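# Run the operating card's three console checks in order

## Task

Carry out the three checks printed on the operating card by performing its steps 1 through 5 in sequence. The task fails if the first or the second setting is wrong, if the robot applies excessive push or pull on a control for a sustained time, or if anything is pushed or knocked off the table. The console sits loose on the table, so it must not be lifted or tipped noticeably and then allowed to fall back. A result only counts if it stays in place without the robot holding it. At the end, open the gripper and move the arm away from the console.

## Robot and tools

Robot: one FANUC CRX-5iA six-joint arm with a Robotiq 2F-140 parallel gripper. There is only one arm, so every command row covers this arm and its gripper. Three cameras: cam_head_left and cam_head_right (both 896x504, fixed above and behind the table) and cam_wrist (616x616 fisheye on the hand). The operating card is a reference image that show_instructions returns; it lists the steps and the required settings.

Scene frame: origin on the table surface directly beneath the arm base, +z up, +x forward from the base, +y to the left when facing along +x. Distances are in metres. The arm base may be slightly tilted against the table. Gripper pose is reported as end_effector_position (the point between the pads when closed) and end_effector_quat_wxyz. The fingers point along the gripper's +z and open/close along its y. Closed fingertips extend about 33 mm past that point, open ones about 9 mm; while closing, the tips move roughly 24 mm further out, so keep clearance above surfaces. The reported position is less accurate at long reach.

execute_actions takes "actions", a list with zero or one entry, plus optional "pictures" (boolean). An empty list just reports the current state. A wait is {"steps": N} with N up to 300 control steps (each 1/30 s), counted from the previous result and including your reply time. A move is {"rows": [...], "steps": N} with 1 to 15 rows and N up to 15 (default 15). Each row is used for one step; if there are fewer rows than steps the final row repeats. A refused call moves nothing.

Each row is one flat list of 9 numbers in this order: J1 waist, J2 shoulder, J3 elbow, J4 forearm roll, J5 wrist pitch, J6 wrist roll, then gripper position, gripper force_limit, gripper speed. The six joint values are absolute target angles in radians (not offsets), in the same form as the Joint positions line. Stated ranges: J1 -3.491..3.491, J2 -3.140..3.140, J3 -1.187..4.328, J4 -3.316..3.316, J5 -3.140..3.140, J6 -3.927..3.927; true ends may differ by up to 0.010. A target beyond a range by more than 0.010 and outside the current angle is refused; a target past the real end is clipped there and reported as "joint sent to its limit" (possibly about an earlier action). The last three values are each in [-1, 1]. position: +1 fully open (140 mm), about -0.8 pads touching, -1 closes until blocked. force_limit: about 14 N at -1, 60 N at 0, 107 N at +1. speed: about 30 mm/s at -1, 140 at 0, 250 at +1.

Motion limits: joint target speeds are capped (2.62 rad/s J1-J2, 3.14 J3, 3.93 J4-J6) with 0.5 s acceleration, all joints synchronized. Each step the target is kept within 0.805 (J1, J2), 0.966 (J3) or 1.21 rad (J4-J6) of the measured angle, and targets implying a hand jump over 70 mm are scaled back. Between calls the arm continues toward your last row until it nearly stalls, so a blocked push stops on its own and only a new action presses further.

Result lines: Joint positions and Joint velocities (rad, rad/s, column order); gripper position_measured in counts (3 open, 230 pads together, nonlinear); object_status 0 moving, 1 blocked while opening, 2 blocked while closing (a grip), 3 reached target or pads met. To grip, send -1 and look for 2. While status is 2, a new force_limit applies only after changing position by at least 0.01 (e.g. -1 to -0.98). "joint command not followed" means the clearance check altered targets; HELD marks steps where your row was not fully sent.

Faults: contact torque at a joint's load limit (150 N m for J1-J3, 37.6 for J4-J6, held weight included) or any external force of 150 N stops the arm for 10 s and drops the rest of the call, with the arm yielding. Holding loads heats motors; MOTOR HOT warns, and OVER-TEMPERATURE FAULT brakes the arm until cooled.

zoom_image: camera (one of the three names) and region [x0, y0, x1, y1] in that image's pixels, top-left origin, at most 504x504; gives a detailed crop. show_instructions: no arguments, returns the card. read_manual: optional section "licences", only licence text. finished_scene: scene (1 or 2) ends that scene irreversibly and grades it; the next scene's task arrives in its result. Answering without a tool call ends everything.

Cautions: operate controls gently and briefly; the console is unsecured, so avoid lifting or tipping it; nothing may leave the table; the final state must hold after release; then open and retreat. Calibration data for the cameras is given in the results when it changes.

Each tool is called after ">>>" as name(argument=value, ...), one argument or row to a line, values as JSON.

## Session

>>> show_instructions(
)

>>> execute_actions(
  actions=[],
)

Reference images for this scene: operating card.

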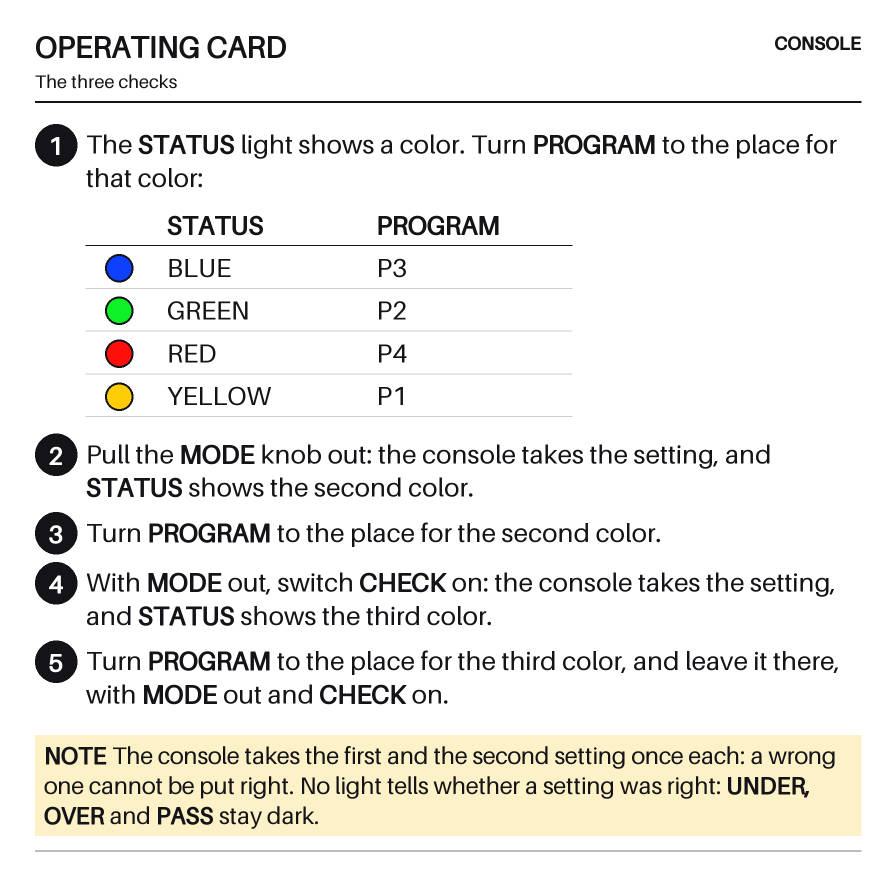

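Scene clock: 0.00 s of 9600.00 s.
end_effector_position=(+0.6648, +0.0099, +0.3215) position_measured=3 object_status=3 end_effector_quat_wxyz=(-0.154, +0.812, +0.145, +0.544)
Joint positions: [-0.964  0.582 -0.254 -1.904 -1.542 -2.946]
Joint velocities: [-0.001 -0.001 -0.    -0.    -0.001  0.   ]
camera_calibration (this result's frames):
cam_wrist: T_world_to_cam=[[0.351098, -0.879184, -0.322128, -0.113984], [-0.725362, -0.0378373, -0.687327, 0.692791], [0.592098, 0.474978, -0.651011, -0.00842305], [0, 0, 0, 1]] pos_world=[0.547531, -0.0699989, 0.433973]

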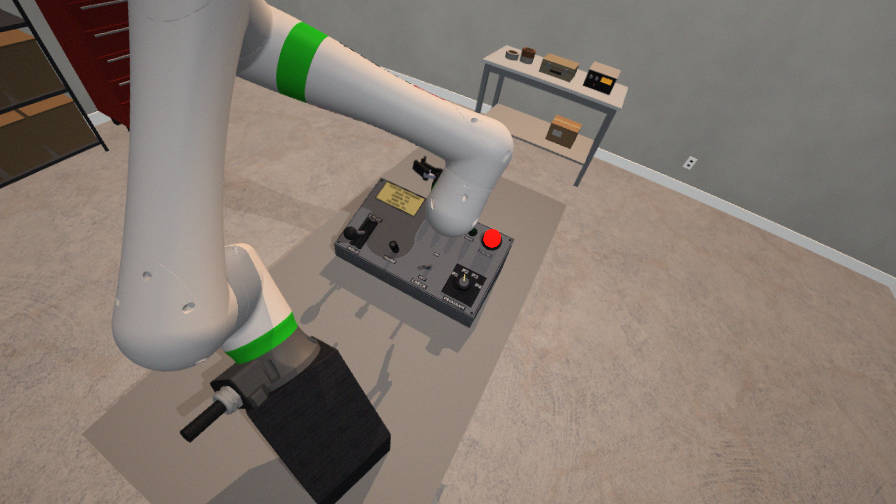

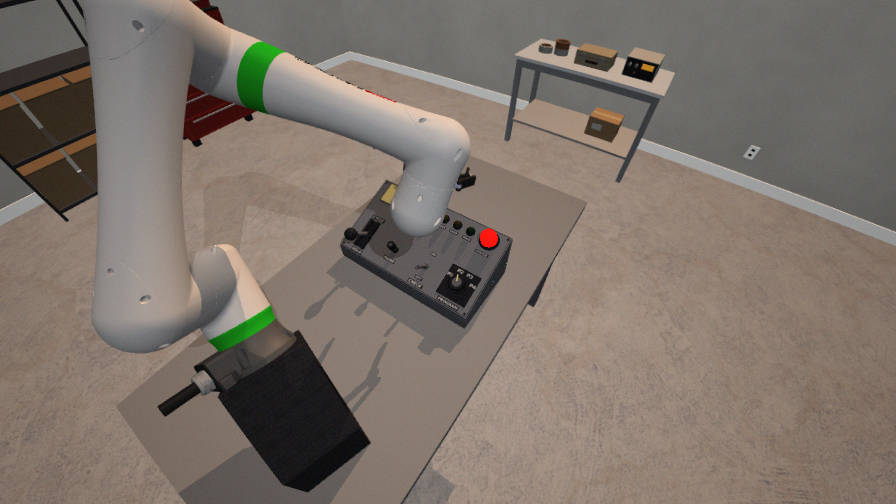

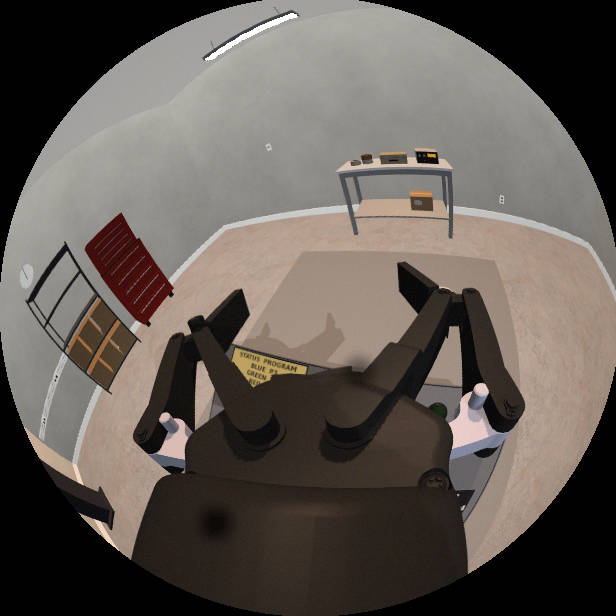

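>>> execute_actions(
  actions=[
    {"rows":[[-0.83,0.18,-0.4445,-0.995,-1.24,-3.65,-0.1,-0.5,0]]},
  ],
  pictures=false,
)

>>> execute_actions(
  actions=[
    {"steps":22},
  ],
)

>>> zoom_image(
  camera="cam_wrist",
  region=[170,140,470,320],
)

>>> zoom_image(
  camera="cam_head_left",
  region=[330,170,530,330],
)

Scene clock: 5.10 s of 9600.00 s.
end_effector_position=(+0.5221, +0.0130, +0.2210) position_measured=106 object_status=0 end_effector_quat_wxyz=(-0.125, +0.943, +0.072, +0.300)
Joint positions: [-0.891  0.362 -0.358 -1.406 -1.377 -3.332]
Joint velocities: [ 0.19  -0.571 -0.271  1.281  0.425 -0.991]
Steps of this call (steps 1 to 90: nothing new was sent; then 1.60 s passed at rest; steps 91 to 105: all 15 steps of this action). Readings (joint positions | what the end effector reports):
91: [-0.964 0.582 -0.254 -1.904 -1.542 -2.946] | position_measured=3 object_status=0
92: [-0.963 0.580 -0.255 -1.899 -1.540 -2.950] | position_measured=7 object_status=0
94: [-0.958 0.564 -0.262 -1.863 -1.528 -2.978] | position_measured=22 object_status=0
98: [-0.935 0.495 -0.295 -1.707 -1.476 -3.099] | position_measured=53 object_status=0
105: the state above

Scene clock: 5.83 s of 9600.00 s.
end_effector_position=(+0.4031, -0.0429, +0.2124) position_measured=141 object_status=3 end_effector_quat_wxyz=(-0.005, +0.990, +0.010, +0.138)
Joint positions: [-0.83   0.18  -0.444 -0.995 -1.24  -3.65 ]
Joint velocities: [-0.     0.    -0.001 -0.     0.    -0.   ]
Steps of this call (steps 1 to 22: the robot went on to your last target). Readings (joint positions | what the end effector reports):
1: [-0.884 0.343 -0.367 -1.363 -1.362 -3.365] | position_measured=113 object_status=0
2: [-0.878 0.323 -0.377 -1.319 -1.347 -3.399] | position_measured=121 object_status=0
4: [-0.865 0.284 -0.395 -1.231 -1.318 -3.468] | position_measured=136 object_status=0
8: [-0.840 0.210 -0.430 -1.063 -1.263 -3.598] | position_measured=141 object_status=0
22: the state above
camera_calibration (this result's frames):
cam_wrist: T_world_to_cam=[[-0.186709, -0.975148, -0.119278, 0.0659114], [-0.978023, 0.17303, 0.116329, 0.36616], [-0.0927995, 0.138376, -0.986023, 0.433331], [0, 0, 0, 1]] pos_world=[0.410631, -0.0590457, 0.39254]

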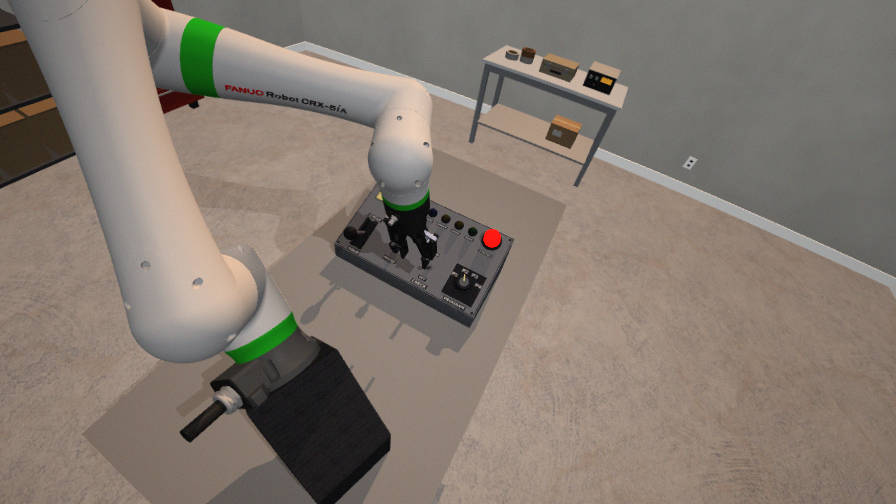

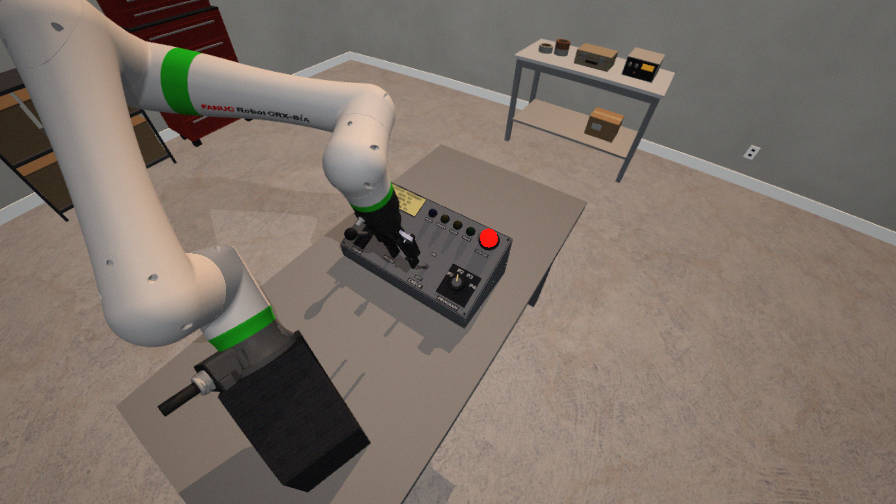

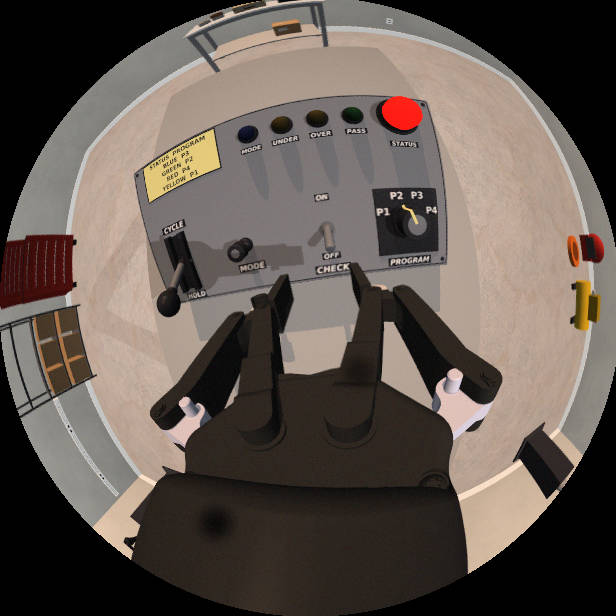

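Region (170, 140, 470, 320) of cam_wrist's 616x616 image, scaled by 1.680, with more detail than that image has; it fills the top 302 rows of this view, and the rest is white.

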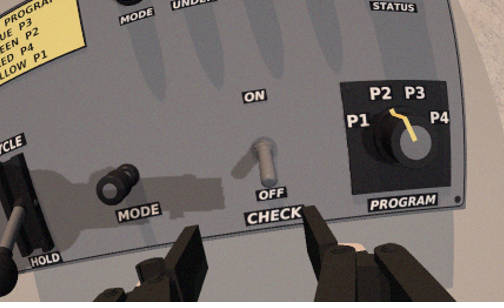

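Region (330, 170, 530, 330) of cam_head_left's 896x504 image, scaled by 2.520, with more detail than that image has; it fills the top 403 rows of this view, and the rest is white.

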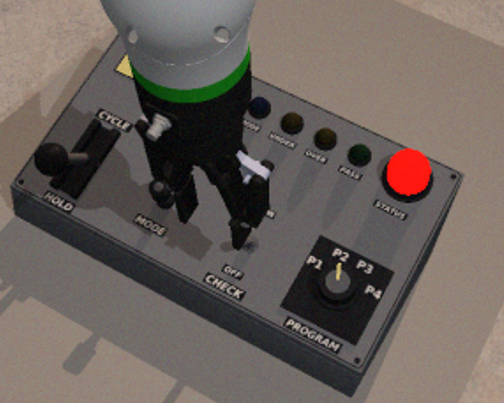

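>>> execute_actions(
  actions=[
    {"rows":[[-0.8904,0.5904,-0.1736,-0.9898,-1.1983,-3.47,-0.1,-0.5,0]]},
  ],
  pictures=false,
)

>>> execute_actions(
  actions=[
    {"steps":12},
  ],
)

>>> zoom_image(
  camera="cam_wrist",
  region=[220,200,420,360],
)

Scene clock: 17.83 s of 9600.00 s.
end_effector_position=(+0.4433, -0.1662, +0.1916) position_measured=141 object_status=3 end_effector_quat_wxyz=(+0.002, +0.991, +0.025, +0.132)
Joint positions: [-0.885  0.551 -0.2   -0.99  -1.202 -3.487]
Joint velocities: [-0.094  0.624  0.411  0.008  0.062  0.271]
Steps of this call (steps 1 to 15: the robot went on to your last target; steps 16 to 90: nothing new was sent; then 8.50 s passed at rest; steps 91 to 105: all 15 steps of this action). Readings (joint positions | what the end effector reports):
91: [-0.830 0.180 -0.445 -0.995 -1.240 -3.650] | position_measured=141 object_status=3
92: [-0.830 0.183 -0.443 -0.995 -1.240 -3.649] | position_measured=141 object_status=3
94: [-0.833 0.207 -0.427 -0.995 -1.237 -3.638] | position_measured=141 object_status=3
98: [-0.851 0.323 -0.350 -0.993 -1.225 -3.587] | position_measured=141 object_status=3
105: the state above

Scene clock: 18.23 s of 9600.00 s.
end_effector_position=(+0.4453, -0.1804, +0.1875) position_measured=141 object_status=3 end_effector_quat_wxyz=(+0.003, +0.991, +0.026, +0.131)
Joint positions: [-0.89   0.59  -0.174 -0.99  -1.198 -3.47 ]
Joint velocities: [-0.001  0.001  0.     0.     0.     0.   ]
Steps of this call (steps 1 to 12: the robot went on to your last target). Readings (joint positions | what the end effector reports):
1: [-0.887 0.569 -0.188 -0.990 -1.200 -3.479] | position_measured=141 object_status=3
2: [-0.889 0.582 -0.179 -0.990 -1.199 -3.474] | position_measured=141 object_status=3
4: [-0.890 0.590 -0.174 -0.990 -1.198 -3.470] | position_measured=141 object_status=3
8: [-0.890 0.590 -0.174 -0.990 -1.198 -3.470] | position_measured=141 object_status=3
12: the state above
camera_calibration (this result's frames):
cam_wrist: T_world_to_cam=[[-0.158046, -0.982667, -0.0968817, -0.0815839], [-0.98127, 0.145358, 0.126412, 0.428733], [-0.110138, 0.115046, -0.987236, 0.43554], [0, 0, 0, 1]] pos_world=[0.455779, -0.192597, 0.36788]

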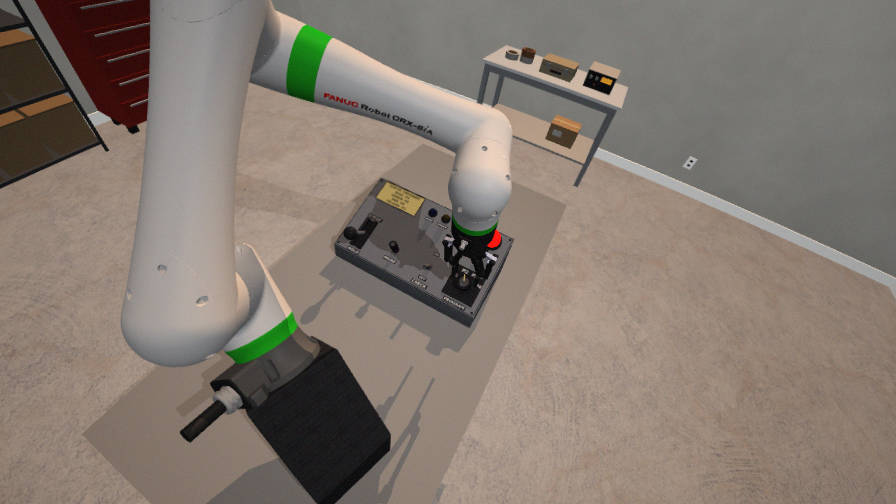

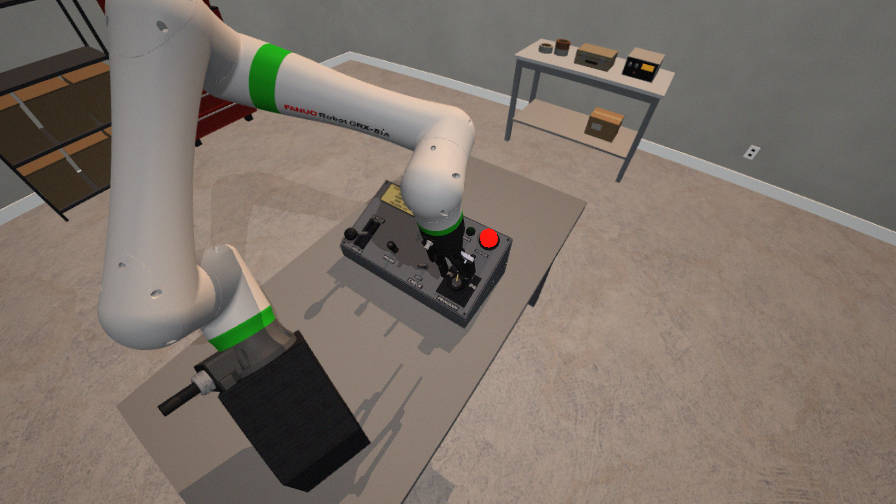

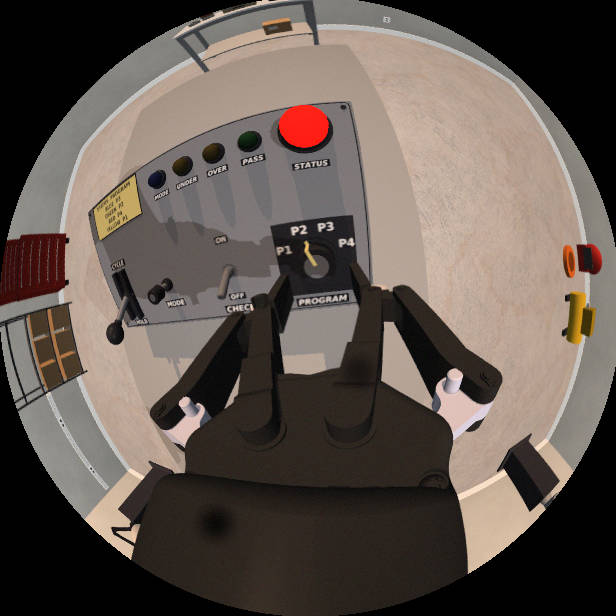

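Region (220, 200, 420, 360) of cam_wrist's 616x616 image, scaled by 2.520, with more detail than that image has; it fills the top 403 rows of this view, and the rest is white.

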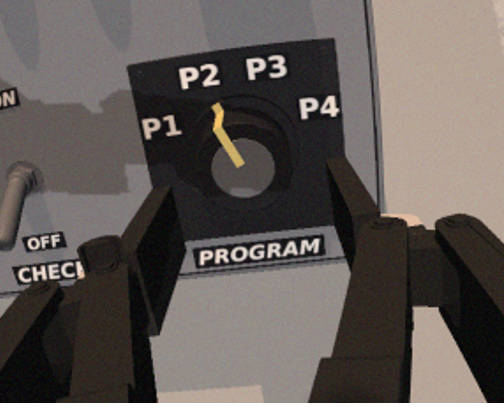

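>>> execute_actions(
  actions=[
    {"rows":[[-0.8061,0.6603,-0.1797,-1.0636,-1.109,-3.486,-0.1,-0.5,0]]},
  ],
)

>>> zoom_image(
  camera="cam_wrist",
  region=[220,200,420,360],
)

>>> zoom_image(
  camera="cam_head_left",
  region=[420,230,520,320],
)

Scene clock: 21.80 s of 9600.00 s.
end_effector_position=(+0.4599, -0.1800, +0.1296) position_measured=141 object_status=3 end_effector_quat_wxyz=(-0.000, +0.992, +0.000, +0.130)
Joint positions: [-0.806  0.66  -0.18  -1.064 -1.109 -3.486]
Joint velocities: [ 0.     0.     0.    -0.     0.001  0.   ]
Steps of this call (steps 1 to 30: the robot went on to your last target; steps 31 to 90: nothing new was sent; then 0.07 s passed at rest; steps 91 to 105: all 15 steps of this action). Readings (joint positions | what the end effector reports):
91: [-0.890 0.591 -0.174 -0.990 -1.198 -3.470] | position_measured=141 object_status=3
92: [-0.888 0.593 -0.174 -0.992 -1.194 -3.470] | position_measured=141 object_status=3
94: [-0.864 0.613 -0.175 -1.014 -1.169 -3.475] | position_measured=141 object_status=3
98: [-0.808 0.659 -0.180 -1.062 -1.111 -3.486] | position_measured=141 object_status=3
105: the state above
camera_calibration (this result's frames):
cam_wrist: T_world_to_cam=[[-0.208403, -0.971909, -0.109368, -0.0578511], [-0.972318, 0.193803, 0.130529, 0.454361], [-0.105667, 0.133543, -0.985394, 0.380948], [0, 0, 0, 1]] pos_world=[0.46998, -0.195155, 0.309749]

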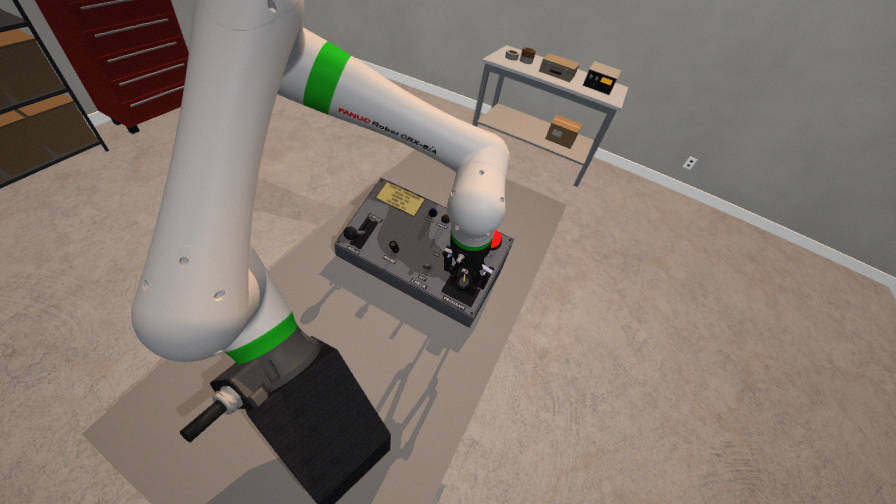

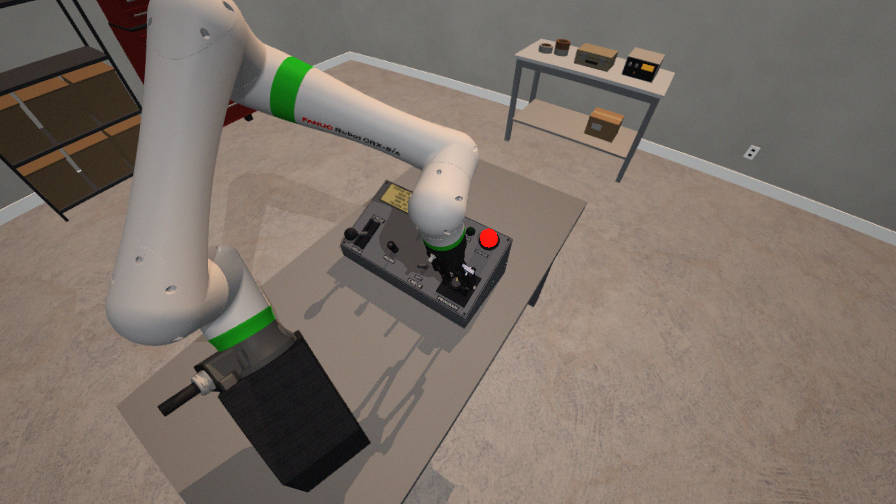

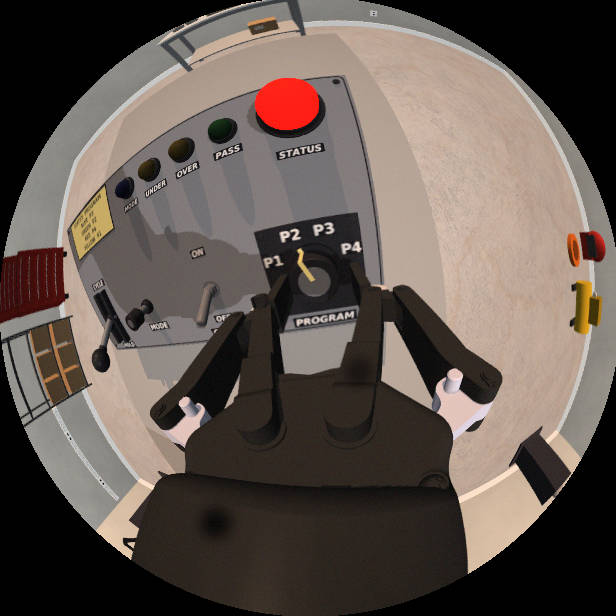

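Region (220, 200, 420, 360) of cam_wrist's 616x616 image, scaled by 2.520, with more detail than that image has; it fills the top 403 rows of this view, and the rest is white.

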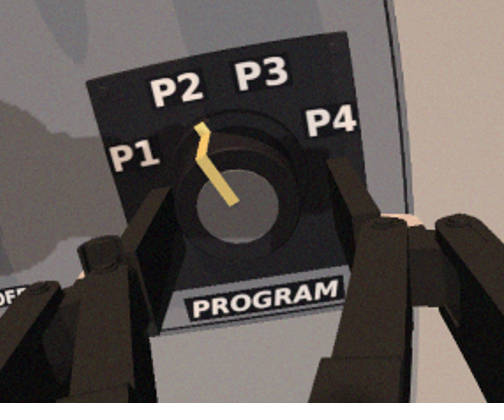

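Region (420, 230, 520, 320) of cam_head_left's 896x504 image, scaled by 5.040, with more detail than that image has; it fills the top 454 rows of this view, and the rest is white.

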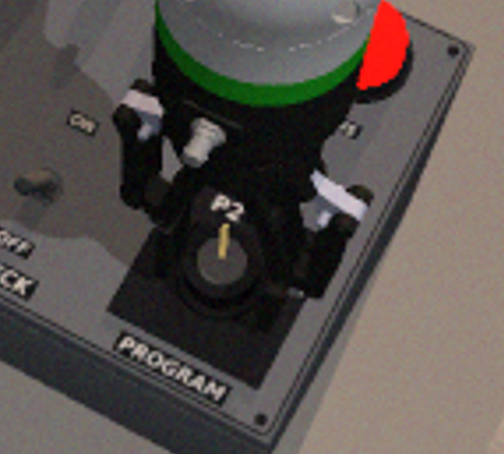

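>>> execute_actions(
  actions=[
    {"rows":[[-0.8011,0.6516,-0.1853,-1.0636,-1.109,-3.486,0.05,-0.5,0]],"steps":6},
  ],
  pictures=false,
)

>>> execute_actions(
  actions=[
    {"rows":[[-0.8011,0.6516,-0.1853,-1.0636,-1.109,-2.2,0.05,-0.5,0]]},
  ],
  pictures=false,
)

>>> execute_actions(
  actions=[
    {"steps":14},
  ],
)

>>> zoom_image(
  camera="cam_wrist",
  region=[220,200,420,360],
)

Scene clock: 29.83 s of 9600.00 s.
end_effector_position=(+0.4599, -0.1760, +0.1295) position_measured=123 object_status=0 end_effector_quat_wxyz=(-0.000, +0.992, +0.003, +0.129)
Joint positions: [-0.801  0.652 -0.185 -1.064 -1.109 -3.486]
Joint velocities: [-0.    -0.001 -0.001 -0.     0.     0.   ]
Steps of this call (steps 1 to 15: the robot went on to your last target; steps 16 to 90: nothing new was sent; then 4.83 s passed at rest; steps 91 to 96: all 6 steps of this action). Readings (joint positions | what the end effector reports):
91: [-0.806 0.660 -0.180 -1.064 -1.109 -3.486] | position_measured=141 object_status=0
92: [-0.804 0.657 -0.182 -1.064 -1.109 -3.486] | position_measured=137 object_status=0
94: [-0.801 0.652 -0.185 -1.064 -1.109 -3.486] | position_measured=124 object_status=0
96: the state above

Scene clock: 30.33 s of 9600.00 s.
end_effector_position=(+0.4599, -0.1760, +0.1295) position_measured=123 object_status=3 end_effector_quat_wxyz=(+0.052, +0.907, +0.401, +0.118)
Joint positions: [-0.801  0.652 -0.185 -1.064 -1.109 -2.66 ]
Joint velocities: [ 0.001  0.001 -0.    -0.     0.     2.62 ]
Steps of this call (steps 1 to 15: all 15 steps of this action). Readings (joint positions | what the end effector reports):
1: [-0.801 0.652 -0.185 -1.064 -1.109 -3.486] | position_measured=123 object_status=0
2: [-0.801 0.652 -0.185 -1.064 -1.109 -3.481] | position_measured=123 object_status=0
4: [-0.801 0.652 -0.185 -1.064 -1.109 -3.445] | position_measured=123 object_status=3
8: [-0.801 0.652 -0.185 -1.064 -1.109 -3.269] | position_measured=123 object_status=3
15: the state above

Scene clock: 30.80 s of 9600.00 s.
end_effector_position=(+0.4599, -0.1760, +0.1295) position_measured=123 object_status=3 end_effector_quat_wxyz=(+0.077, +0.792, +0.597, +0.104)
Joint positions: [-0.801  0.652 -0.185 -1.064 -1.109 -2.2  ]
Joint velocities: [-0.    -0.     0.     0.    -0.     0.001]
Steps of this call (steps 1 to 14: the robot went on to your last target). Readings (joint positions | what the end effector reports):
1: [-0.801 0.652 -0.185 -1.064 -1.109 -2.575] | position_measured=123 object_status=3
2: [-0.801 0.652 -0.185 -1.064 -1.109 -2.498] | position_measured=123 object_status=3
4: [-0.801 0.652 -0.185 -1.064 -1.109 -2.372] | position_measured=123 object_status=3
8: [-0.801 0.652 -0.185 -1.064 -1.109 -2.224] | position_measured=123 object_status=3
14: the state above
camera_calibration (this result's frames):
cam_wrist: T_world_to_cam=[[0.855229, -0.488606, 0.172766, -0.494571], [-0.517927, -0.817576, 0.251637, 0.0509721], [0.0182979, -0.304688, -0.952277, 0.241903], [0, 0, 0, 1]] pos_world=[0.444945, -0.126272, 0.302977]

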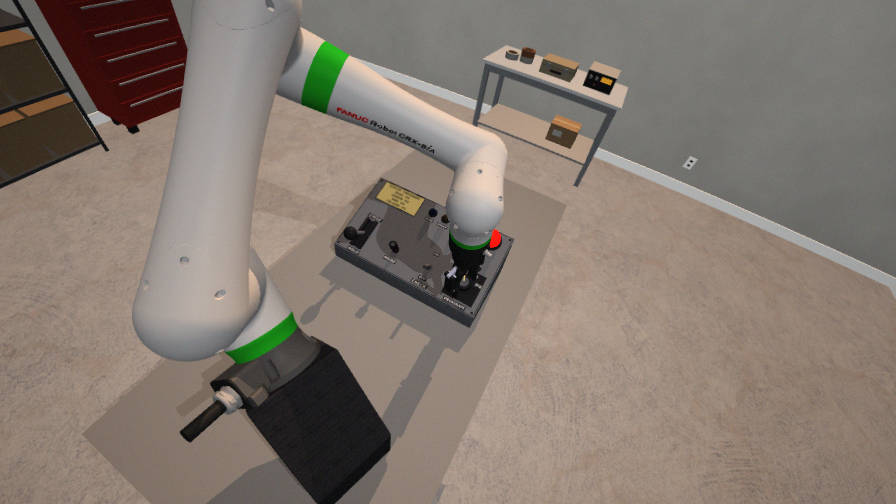

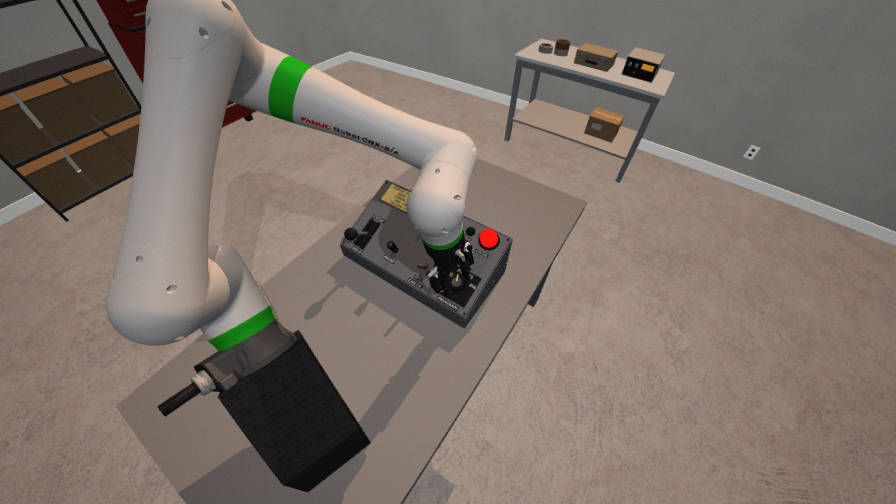

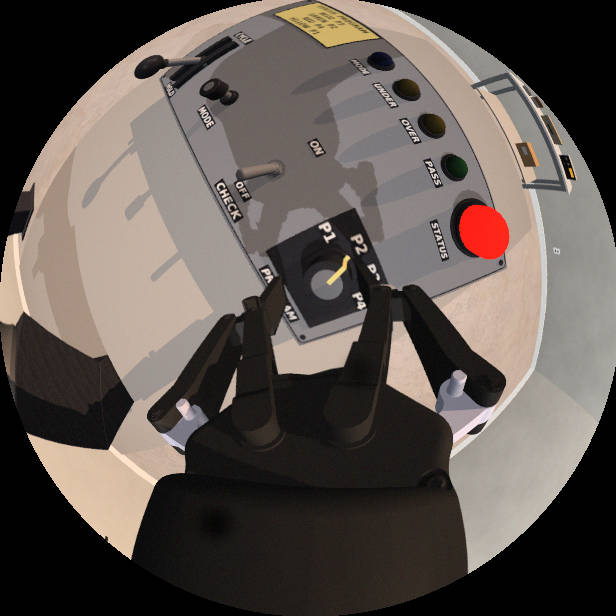

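Region (220, 200, 420, 360) of cam_wrist's 616x616 image, scaled by 2.520, with more detail than that image has; it fills the top 403 rows of this view, and the rest is white.

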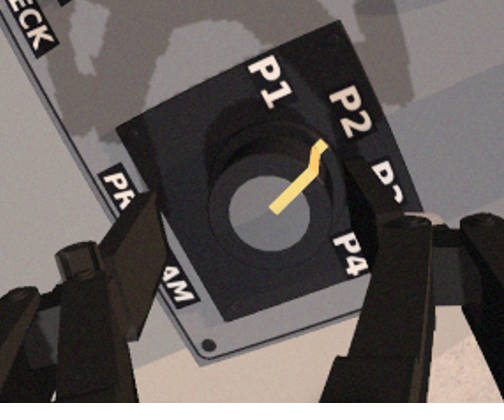

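>>> execute_actions(
  actions=[
    {"rows":[[-0.8011,0.6643,-0.1686,-1.0636,-1.109,-2.2,0.05,-0.5,-0.5]],"steps":6},
  ],
  pictures=false,
)

>>> execute_actions(
  actions=[
    {"rows":[[-0.8011,0.6643,-0.1686,-1.0636,-1.109,-2.2,-1,-0.5,-0.5]]},
  ],
  pictures=false,
)

>>> execute_actions(
  actions=[
    {"rows":[[-0.8011,0.6516,-0.1853,-1.0636,-1.109,-3.72,-1,-0.5,-0.5]]},
  ],
  pictures=false,
)

>>> execute_actions(
  actions=[
    {"steps":16},
  ],
  pictures=false,
)

>>> execute_actions(
  actions=[
    {"rows":[[-0.8011,0.6516,-0.1853,-1.0636,-1.109,-3.72,-0.1,-0.5,-0.3]],"steps":9},
  ],
  pictures=false,
)

>>> execute_actions(
  actions=[
    {"rows":[[-0.8854,0.5817,-0.1792,-0.9898,-1.1983,-3.72,-0.1,-0.5,0]]},
  ],
)

>>> zoom_image(
  camera="cam_wrist",
  region=[220,200,420,360],
)

Scene clock: 39.87 s of 9600.00 s.
end_effector_position=(+0.4648, -0.1807, +0.1294) position_measured=123 object_status=3 end_effector_quat_wxyz=(+0.078, +0.791, +0.598, +0.104)
Joint positions: [-0.801  0.664 -0.169 -1.064 -1.109 -2.2  ]
Joint velocities: [ 0.001  0.001  0.005 -0.     0.    -0.   ]
Steps of this call (steps 1 to 30: the robot went on to your last target; steps 31 to 90: nothing new was sent; then 5.87 s passed at rest; steps 91 to 96: all 6 steps of this action). Readings (joint positions | what the end effector reports):
91: [-0.801 0.652 -0.185 -1.064 -1.109 -2.200] | position_measured=123 object_status=3
92: [-0.801 0.655 -0.182 -1.064 -1.109 -2.200] | position_measured=123 object_status=3
94: [-0.801 0.663 -0.170 -1.064 -1.109 -2.200] | position_measured=123 object_status=3
96: the state above

Scene clock: 40.37 s of 9600.00 s.
end_effector_position=(+0.4652, -0.1809, +0.1296) position_measured=165 object_status=0 end_effector_quat_wxyz=(+0.079, +0.791, +0.598, +0.104)
Joint positions: [-0.801  0.664 -0.168 -1.064 -1.109 -2.2  ]
Joint velocities: [-0.     0.001 -0.    -0.     0.    -0.   ]
Steps of this call (steps 1 to 15: all 15 steps of this action). Readings (joint positions | what the end effector reports):
1: [-0.801 0.664 -0.169 -1.064 -1.109 -2.200] | position_measured=123 object_status=0
2: [-0.801 0.664 -0.169 -1.064 -1.109 -2.200] | position_measured=125 object_status=0
4: [-0.801 0.664 -0.169 -1.064 -1.109 -2.200] | position_measured=134 object_status=0
8: [-0.801 0.664 -0.169 -1.064 -1.109 -2.200] | position_measured=153 object_status=0
15: the state above

Scene clock: 40.87 s of 9600.00 s.
end_effector_position=(+0.4617, -0.1777, +0.1295) position_measured=166 object_status=2 end_effector_quat_wxyz=(+0.028, +0.968, +0.217, +0.126)
Joint positions: [-0.801  0.656 -0.179 -1.064 -1.109 -3.052]
Joint velocities: [ 0.    -0.025 -0.03   0.    -0.009 -3.151]
Steps of this call (steps 1 to 15: all 15 steps of this action). Readings (joint positions | what the end effector reports):
1: [-0.801 0.664 -0.168 -1.064 -1.109 -2.200] | position_measured=165 object_status=2
2: [-0.801 0.664 -0.168 -1.064 -1.109 -2.205] | position_measured=165 object_status=2
4: [-0.801 0.664 -0.169 -1.064 -1.109 -2.241] | position_measured=165 object_status=2
8: [-0.801 0.662 -0.172 -1.064 -1.109 -2.417] | position_measured=165 object_status=2
15: the state above

Scene clock: 41.40 s of 9600.00 s.
end_effector_position=(+0.4600, -0.1757, +0.1296) position_measured=167 object_status=2 end_effector_quat_wxyz=(-0.016, +0.985, -0.113, +0.128)
Joint positions: [-0.801  0.651 -0.185 -1.064 -1.11  -3.72 ]
Joint velocities: [-0.     0.    -0.001  0.     0.004 -0.001]
Steps of this call (steps 1 to 16: the robot went on to your last target). Readings (joint positions | what the end effector reports):
1: [-0.801 0.656 -0.180 -1.064 -1.109 -3.155] | position_measured=166 object_status=2
2: [-0.801 0.655 -0.181 -1.064 -1.109 -3.250] | position_measured=166 object_status=2
4: [-0.801 0.654 -0.183 -1.064 -1.110 -3.413] | position_measured=167 object_status=2
8: [-0.801 0.652 -0.185 -1.064 -1.110 -3.635] | position_measured=167 object_status=2
16: the state above

Scene clock: 41.70 s of 9600.00 s.
end_effector_position=(+0.4596, -0.1761, +0.1293) position_measured=141 object_status=0 end_effector_quat_wxyz=(-0.015, +0.985, -0.113, +0.128)
Joint positions: [-0.801  0.652 -0.186 -1.063 -1.109 -3.72 ]
Joint velocities: [-0.001 -0.002 -0.    -0.002 -0.005 -0.   ]
Steps of this call (steps 1 to 9: all 9 steps of this action). Readings (joint positions | what the end effector reports):
1: [-0.801 0.651 -0.185 -1.064 -1.109 -3.720] | position_measured=167 object_status=0
2: [-0.801 0.652 -0.185 -1.063 -1.108 -3.720] | position_measured=167 object_status=0
4: [-0.801 0.652 -0.186 -1.063 -1.107 -3.720] | position_measured=152 object_status=0
8: [-0.801 0.652 -0.186 -1.063 -1.108 -3.720] | position_measured=141 object_status=0
9: the state above

Scene clock: 42.20 s of 9600.00 s.
end_effector_position=(+0.4454, -0.1764, +0.1873) position_measured=141 object_status=3 end_effector_quat_wxyz=(-0.013, +0.987, -0.095, +0.129)
Joint positions: [-0.885  0.582 -0.179 -0.99  -1.198 -3.72 ]
Joint velocities: [-0.    -0.     0.     0.     0.001  0.   ]
Steps of this call (steps 1 to 15: all 15 steps of this action). Readings (joint positions | what the end effector reports):
1: [-0.801 0.652 -0.186 -1.063 -1.109 -3.720] | position_measured=141 object_status=0
2: [-0.804 0.649 -0.186 -1.061 -1.113 -3.720] | position_measured=141 object_status=0
4: [-0.828 0.629 -0.184 -1.040 -1.138 -3.720] | position_measured=141 object_status=0
8: [-0.884 0.583 -0.179 -0.991 -1.196 -3.720] | position_measured=141 object_status=3
15: the state above
camera_calibration (this result's frames):
cam_wrist: T_world_to_cam=[[-0.382899, -0.910335, -0.157096, 0.0465036], [-0.920743, 0.362277, 0.144868, 0.436096], [-0.0749656, 0.200115, -0.9769, 0.432238], [0, 0, 0, 1]] pos_world=[0.451741, -0.202151, 0.366382]

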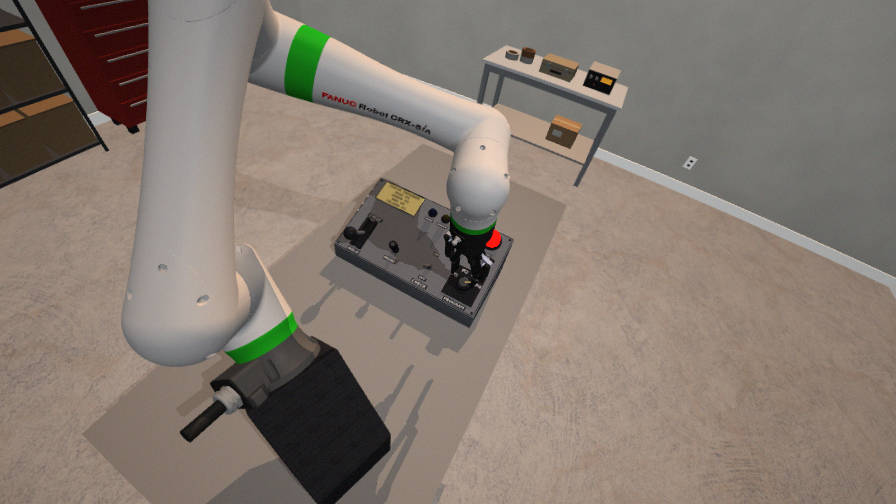

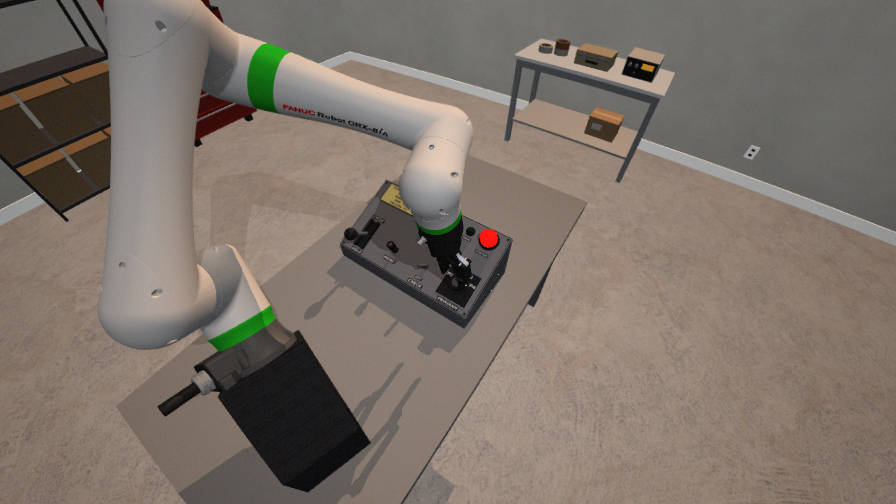

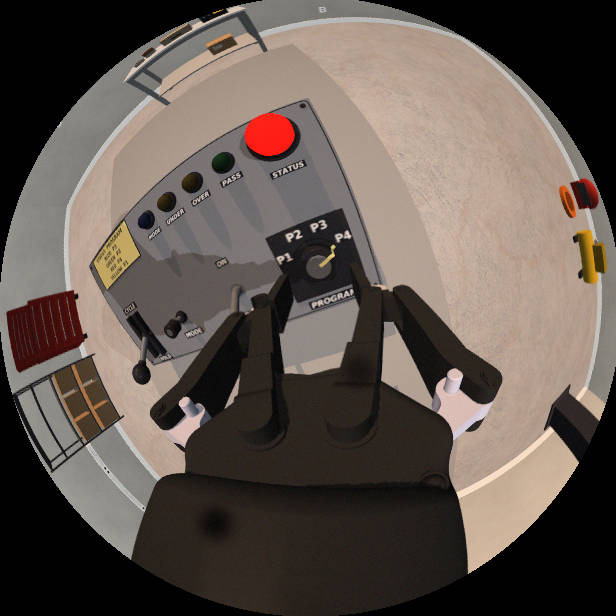

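Region (220, 200, 420, 360) of cam_wrist's 616x616 image, scaled by 2.520, with more detail than that image has; it fills the top 403 rows of this view, and the rest is white.

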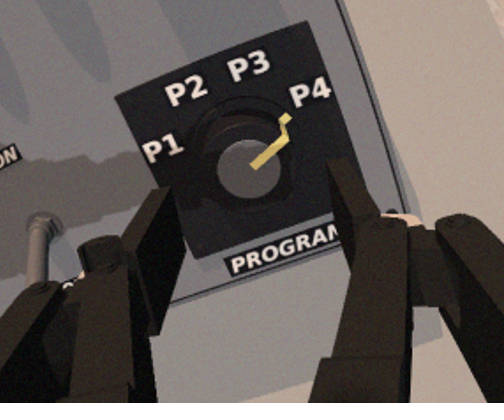

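>>> execute_actions(
  actions=[
    {"rows":[[-0.526,-0.04,-0.4576,-0.998,-1.129,-3.75,-0.2,-0.3,0]]},
  ],
  pictures=false,
)

>>> execute_actions(
  actions=[
    {"steps":20},
  ],
  pictures=false,
)

>>> execute_actions(
  actions=[
    {"rows":[[-0.456,0.024,-0.4576,-1.047,-1.0435,-3.75,-0.2,-0.3,0]],"steps":12},
  ],
)

>>> zoom_image(
  camera="cam_wrist",
  region=[220,200,420,360],
)

Scene clock: 49.73 s of 9600.00 s.
end_effector_position=(+0.4660, -0.0280, +0.1916) position_measured=154 object_status=3 end_effector_quat_wxyz=(+0.013, +0.991, +0.041, +0.126)
Joint positions: [-0.67   0.209 -0.346 -0.995 -1.157 -3.738]
Joint velocities: [ 0.575 -0.992 -0.445 -0.013  0.111 -0.048]
Steps of this call (steps 1 to 15: the robot went on to your last target; steps 16 to 90: nothing new was sent; then 4.03 s passed at rest; steps 91 to 105: all 15 steps of this action). Readings (joint positions | what the end effector reports):
91: [-0.885 0.581 -0.179 -0.990 -1.198 -3.720] | position_measured=141 object_status=0
92: [-0.884 0.578 -0.180 -0.990 -1.198 -3.720] | position_measured=145 object_status=0
94: [-0.870 0.555 -0.191 -0.990 -1.196 -3.721] | position_measured=154 object_status=0
98: [-0.805 0.442 -0.242 -0.992 -1.183 -3.727] | position_measured=154 object_status=0
105: the state above

Scene clock: 50.40 s of 9600.00 s.
end_effector_position=(+0.4511, +0.0662, +0.1872) position_measured=154 object_status=3 end_effector_quat_wxyz=(+0.017, +0.983, +0.132, +0.130)
Joint positions: [-0.526 -0.04  -0.458 -0.998 -1.129 -3.75 ]
Joint velocities: [-0. -0. -0.  0. -0. -0.]
Steps of this call (steps 1 to 20: the robot went on to your last target). Readings (joint positions | what the end effector reports):
1: [-0.651 0.176 -0.361 -0.995 -1.153 -3.740] | position_measured=154 object_status=3
2: [-0.631 0.142 -0.376 -0.996 -1.149 -3.741] | position_measured=154 object_status=3
4: [-0.592 0.074 -0.407 -0.996 -1.142 -3.744] | position_measured=154 object_status=3
8: [-0.535 -0.024 -0.450 -0.998 -1.131 -3.749] | position_measured=154 object_status=3
20: the state above

Scene clock: 50.80 s of 9600.00 s.
end_effector_position=(+0.4645, +0.0671, +0.1499) position_measured=154 object_status=3 end_effector_quat_wxyz=(+0.012, +0.984, +0.119, +0.132)
Joint positions: [-0.456  0.024 -0.458 -1.047 -1.044 -3.75 ]
Joint velocities: [ 0.001 -0.     0.    -0.001  0.001 -0.   ]
Steps of this call (steps 1 to 12: all 12 steps of this action). Readings (joint positions | what the end effector reports):
1: [-0.526 -0.040 -0.458 -0.998 -1.129 -3.750] | position_measured=154 object_status=3
2: [-0.522 -0.037 -0.458 -1.000 -1.124 -3.750] | position_measured=154 object_status=3
4: [-0.499 -0.015 -0.458 -1.017 -1.095 -3.750] | position_measured=154 object_status=3
8: [-0.456 0.024 -0.458 -1.047 -1.044 -3.750] | position_measured=154 object_status=3
12: the state above
camera_calibration (this result's frames):
cam_wrist: T_world_to_cam=[[0.0215798, -0.998284, -0.0544313, 0.0722535], [-0.99225, -0.0280497, 0.121051, 0.433838], [-0.12237, 0.0513972, -0.991153, 0.382594], [0, 0, 0, 1]] pos_world=[0.475735, 0.0646343, 0.330626]

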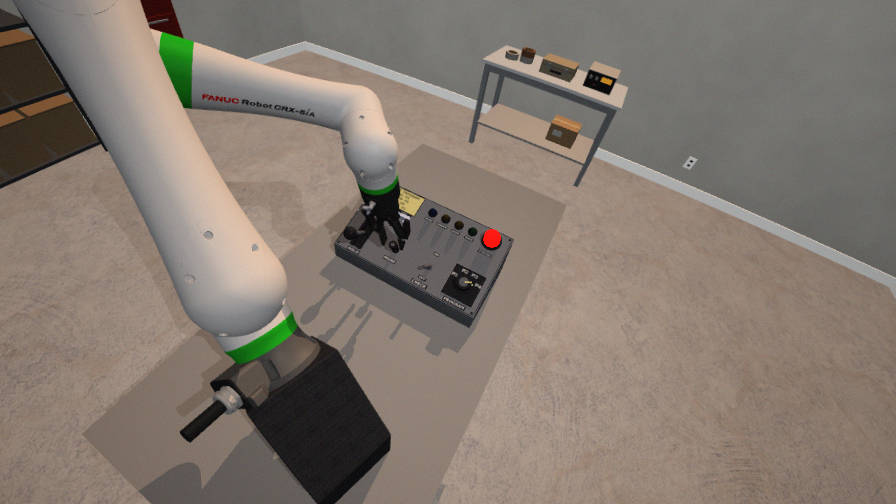

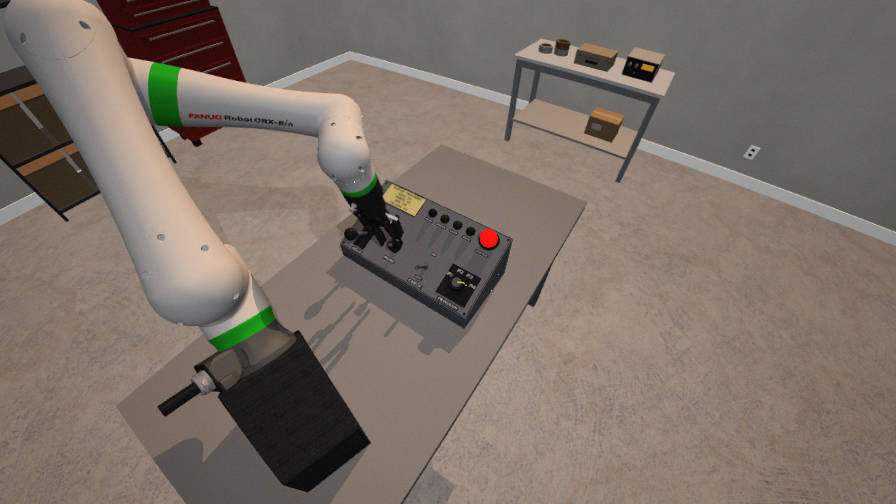

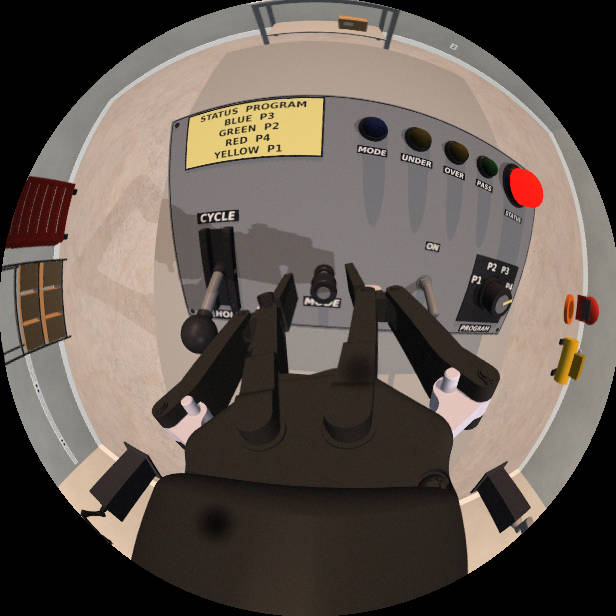

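Region (220, 200, 420, 360) of cam_wrist's 616x616 image, scaled by 2.520, with more detail than that image has; it fills the top 403 rows of this view, and the rest is white.

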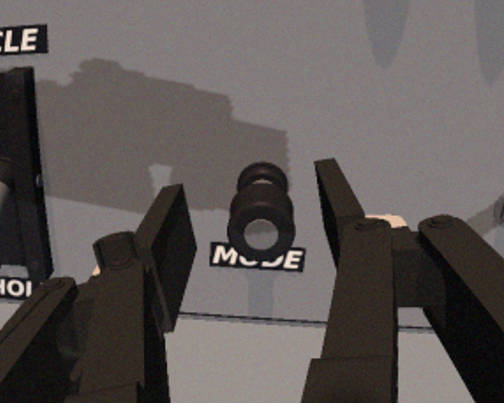

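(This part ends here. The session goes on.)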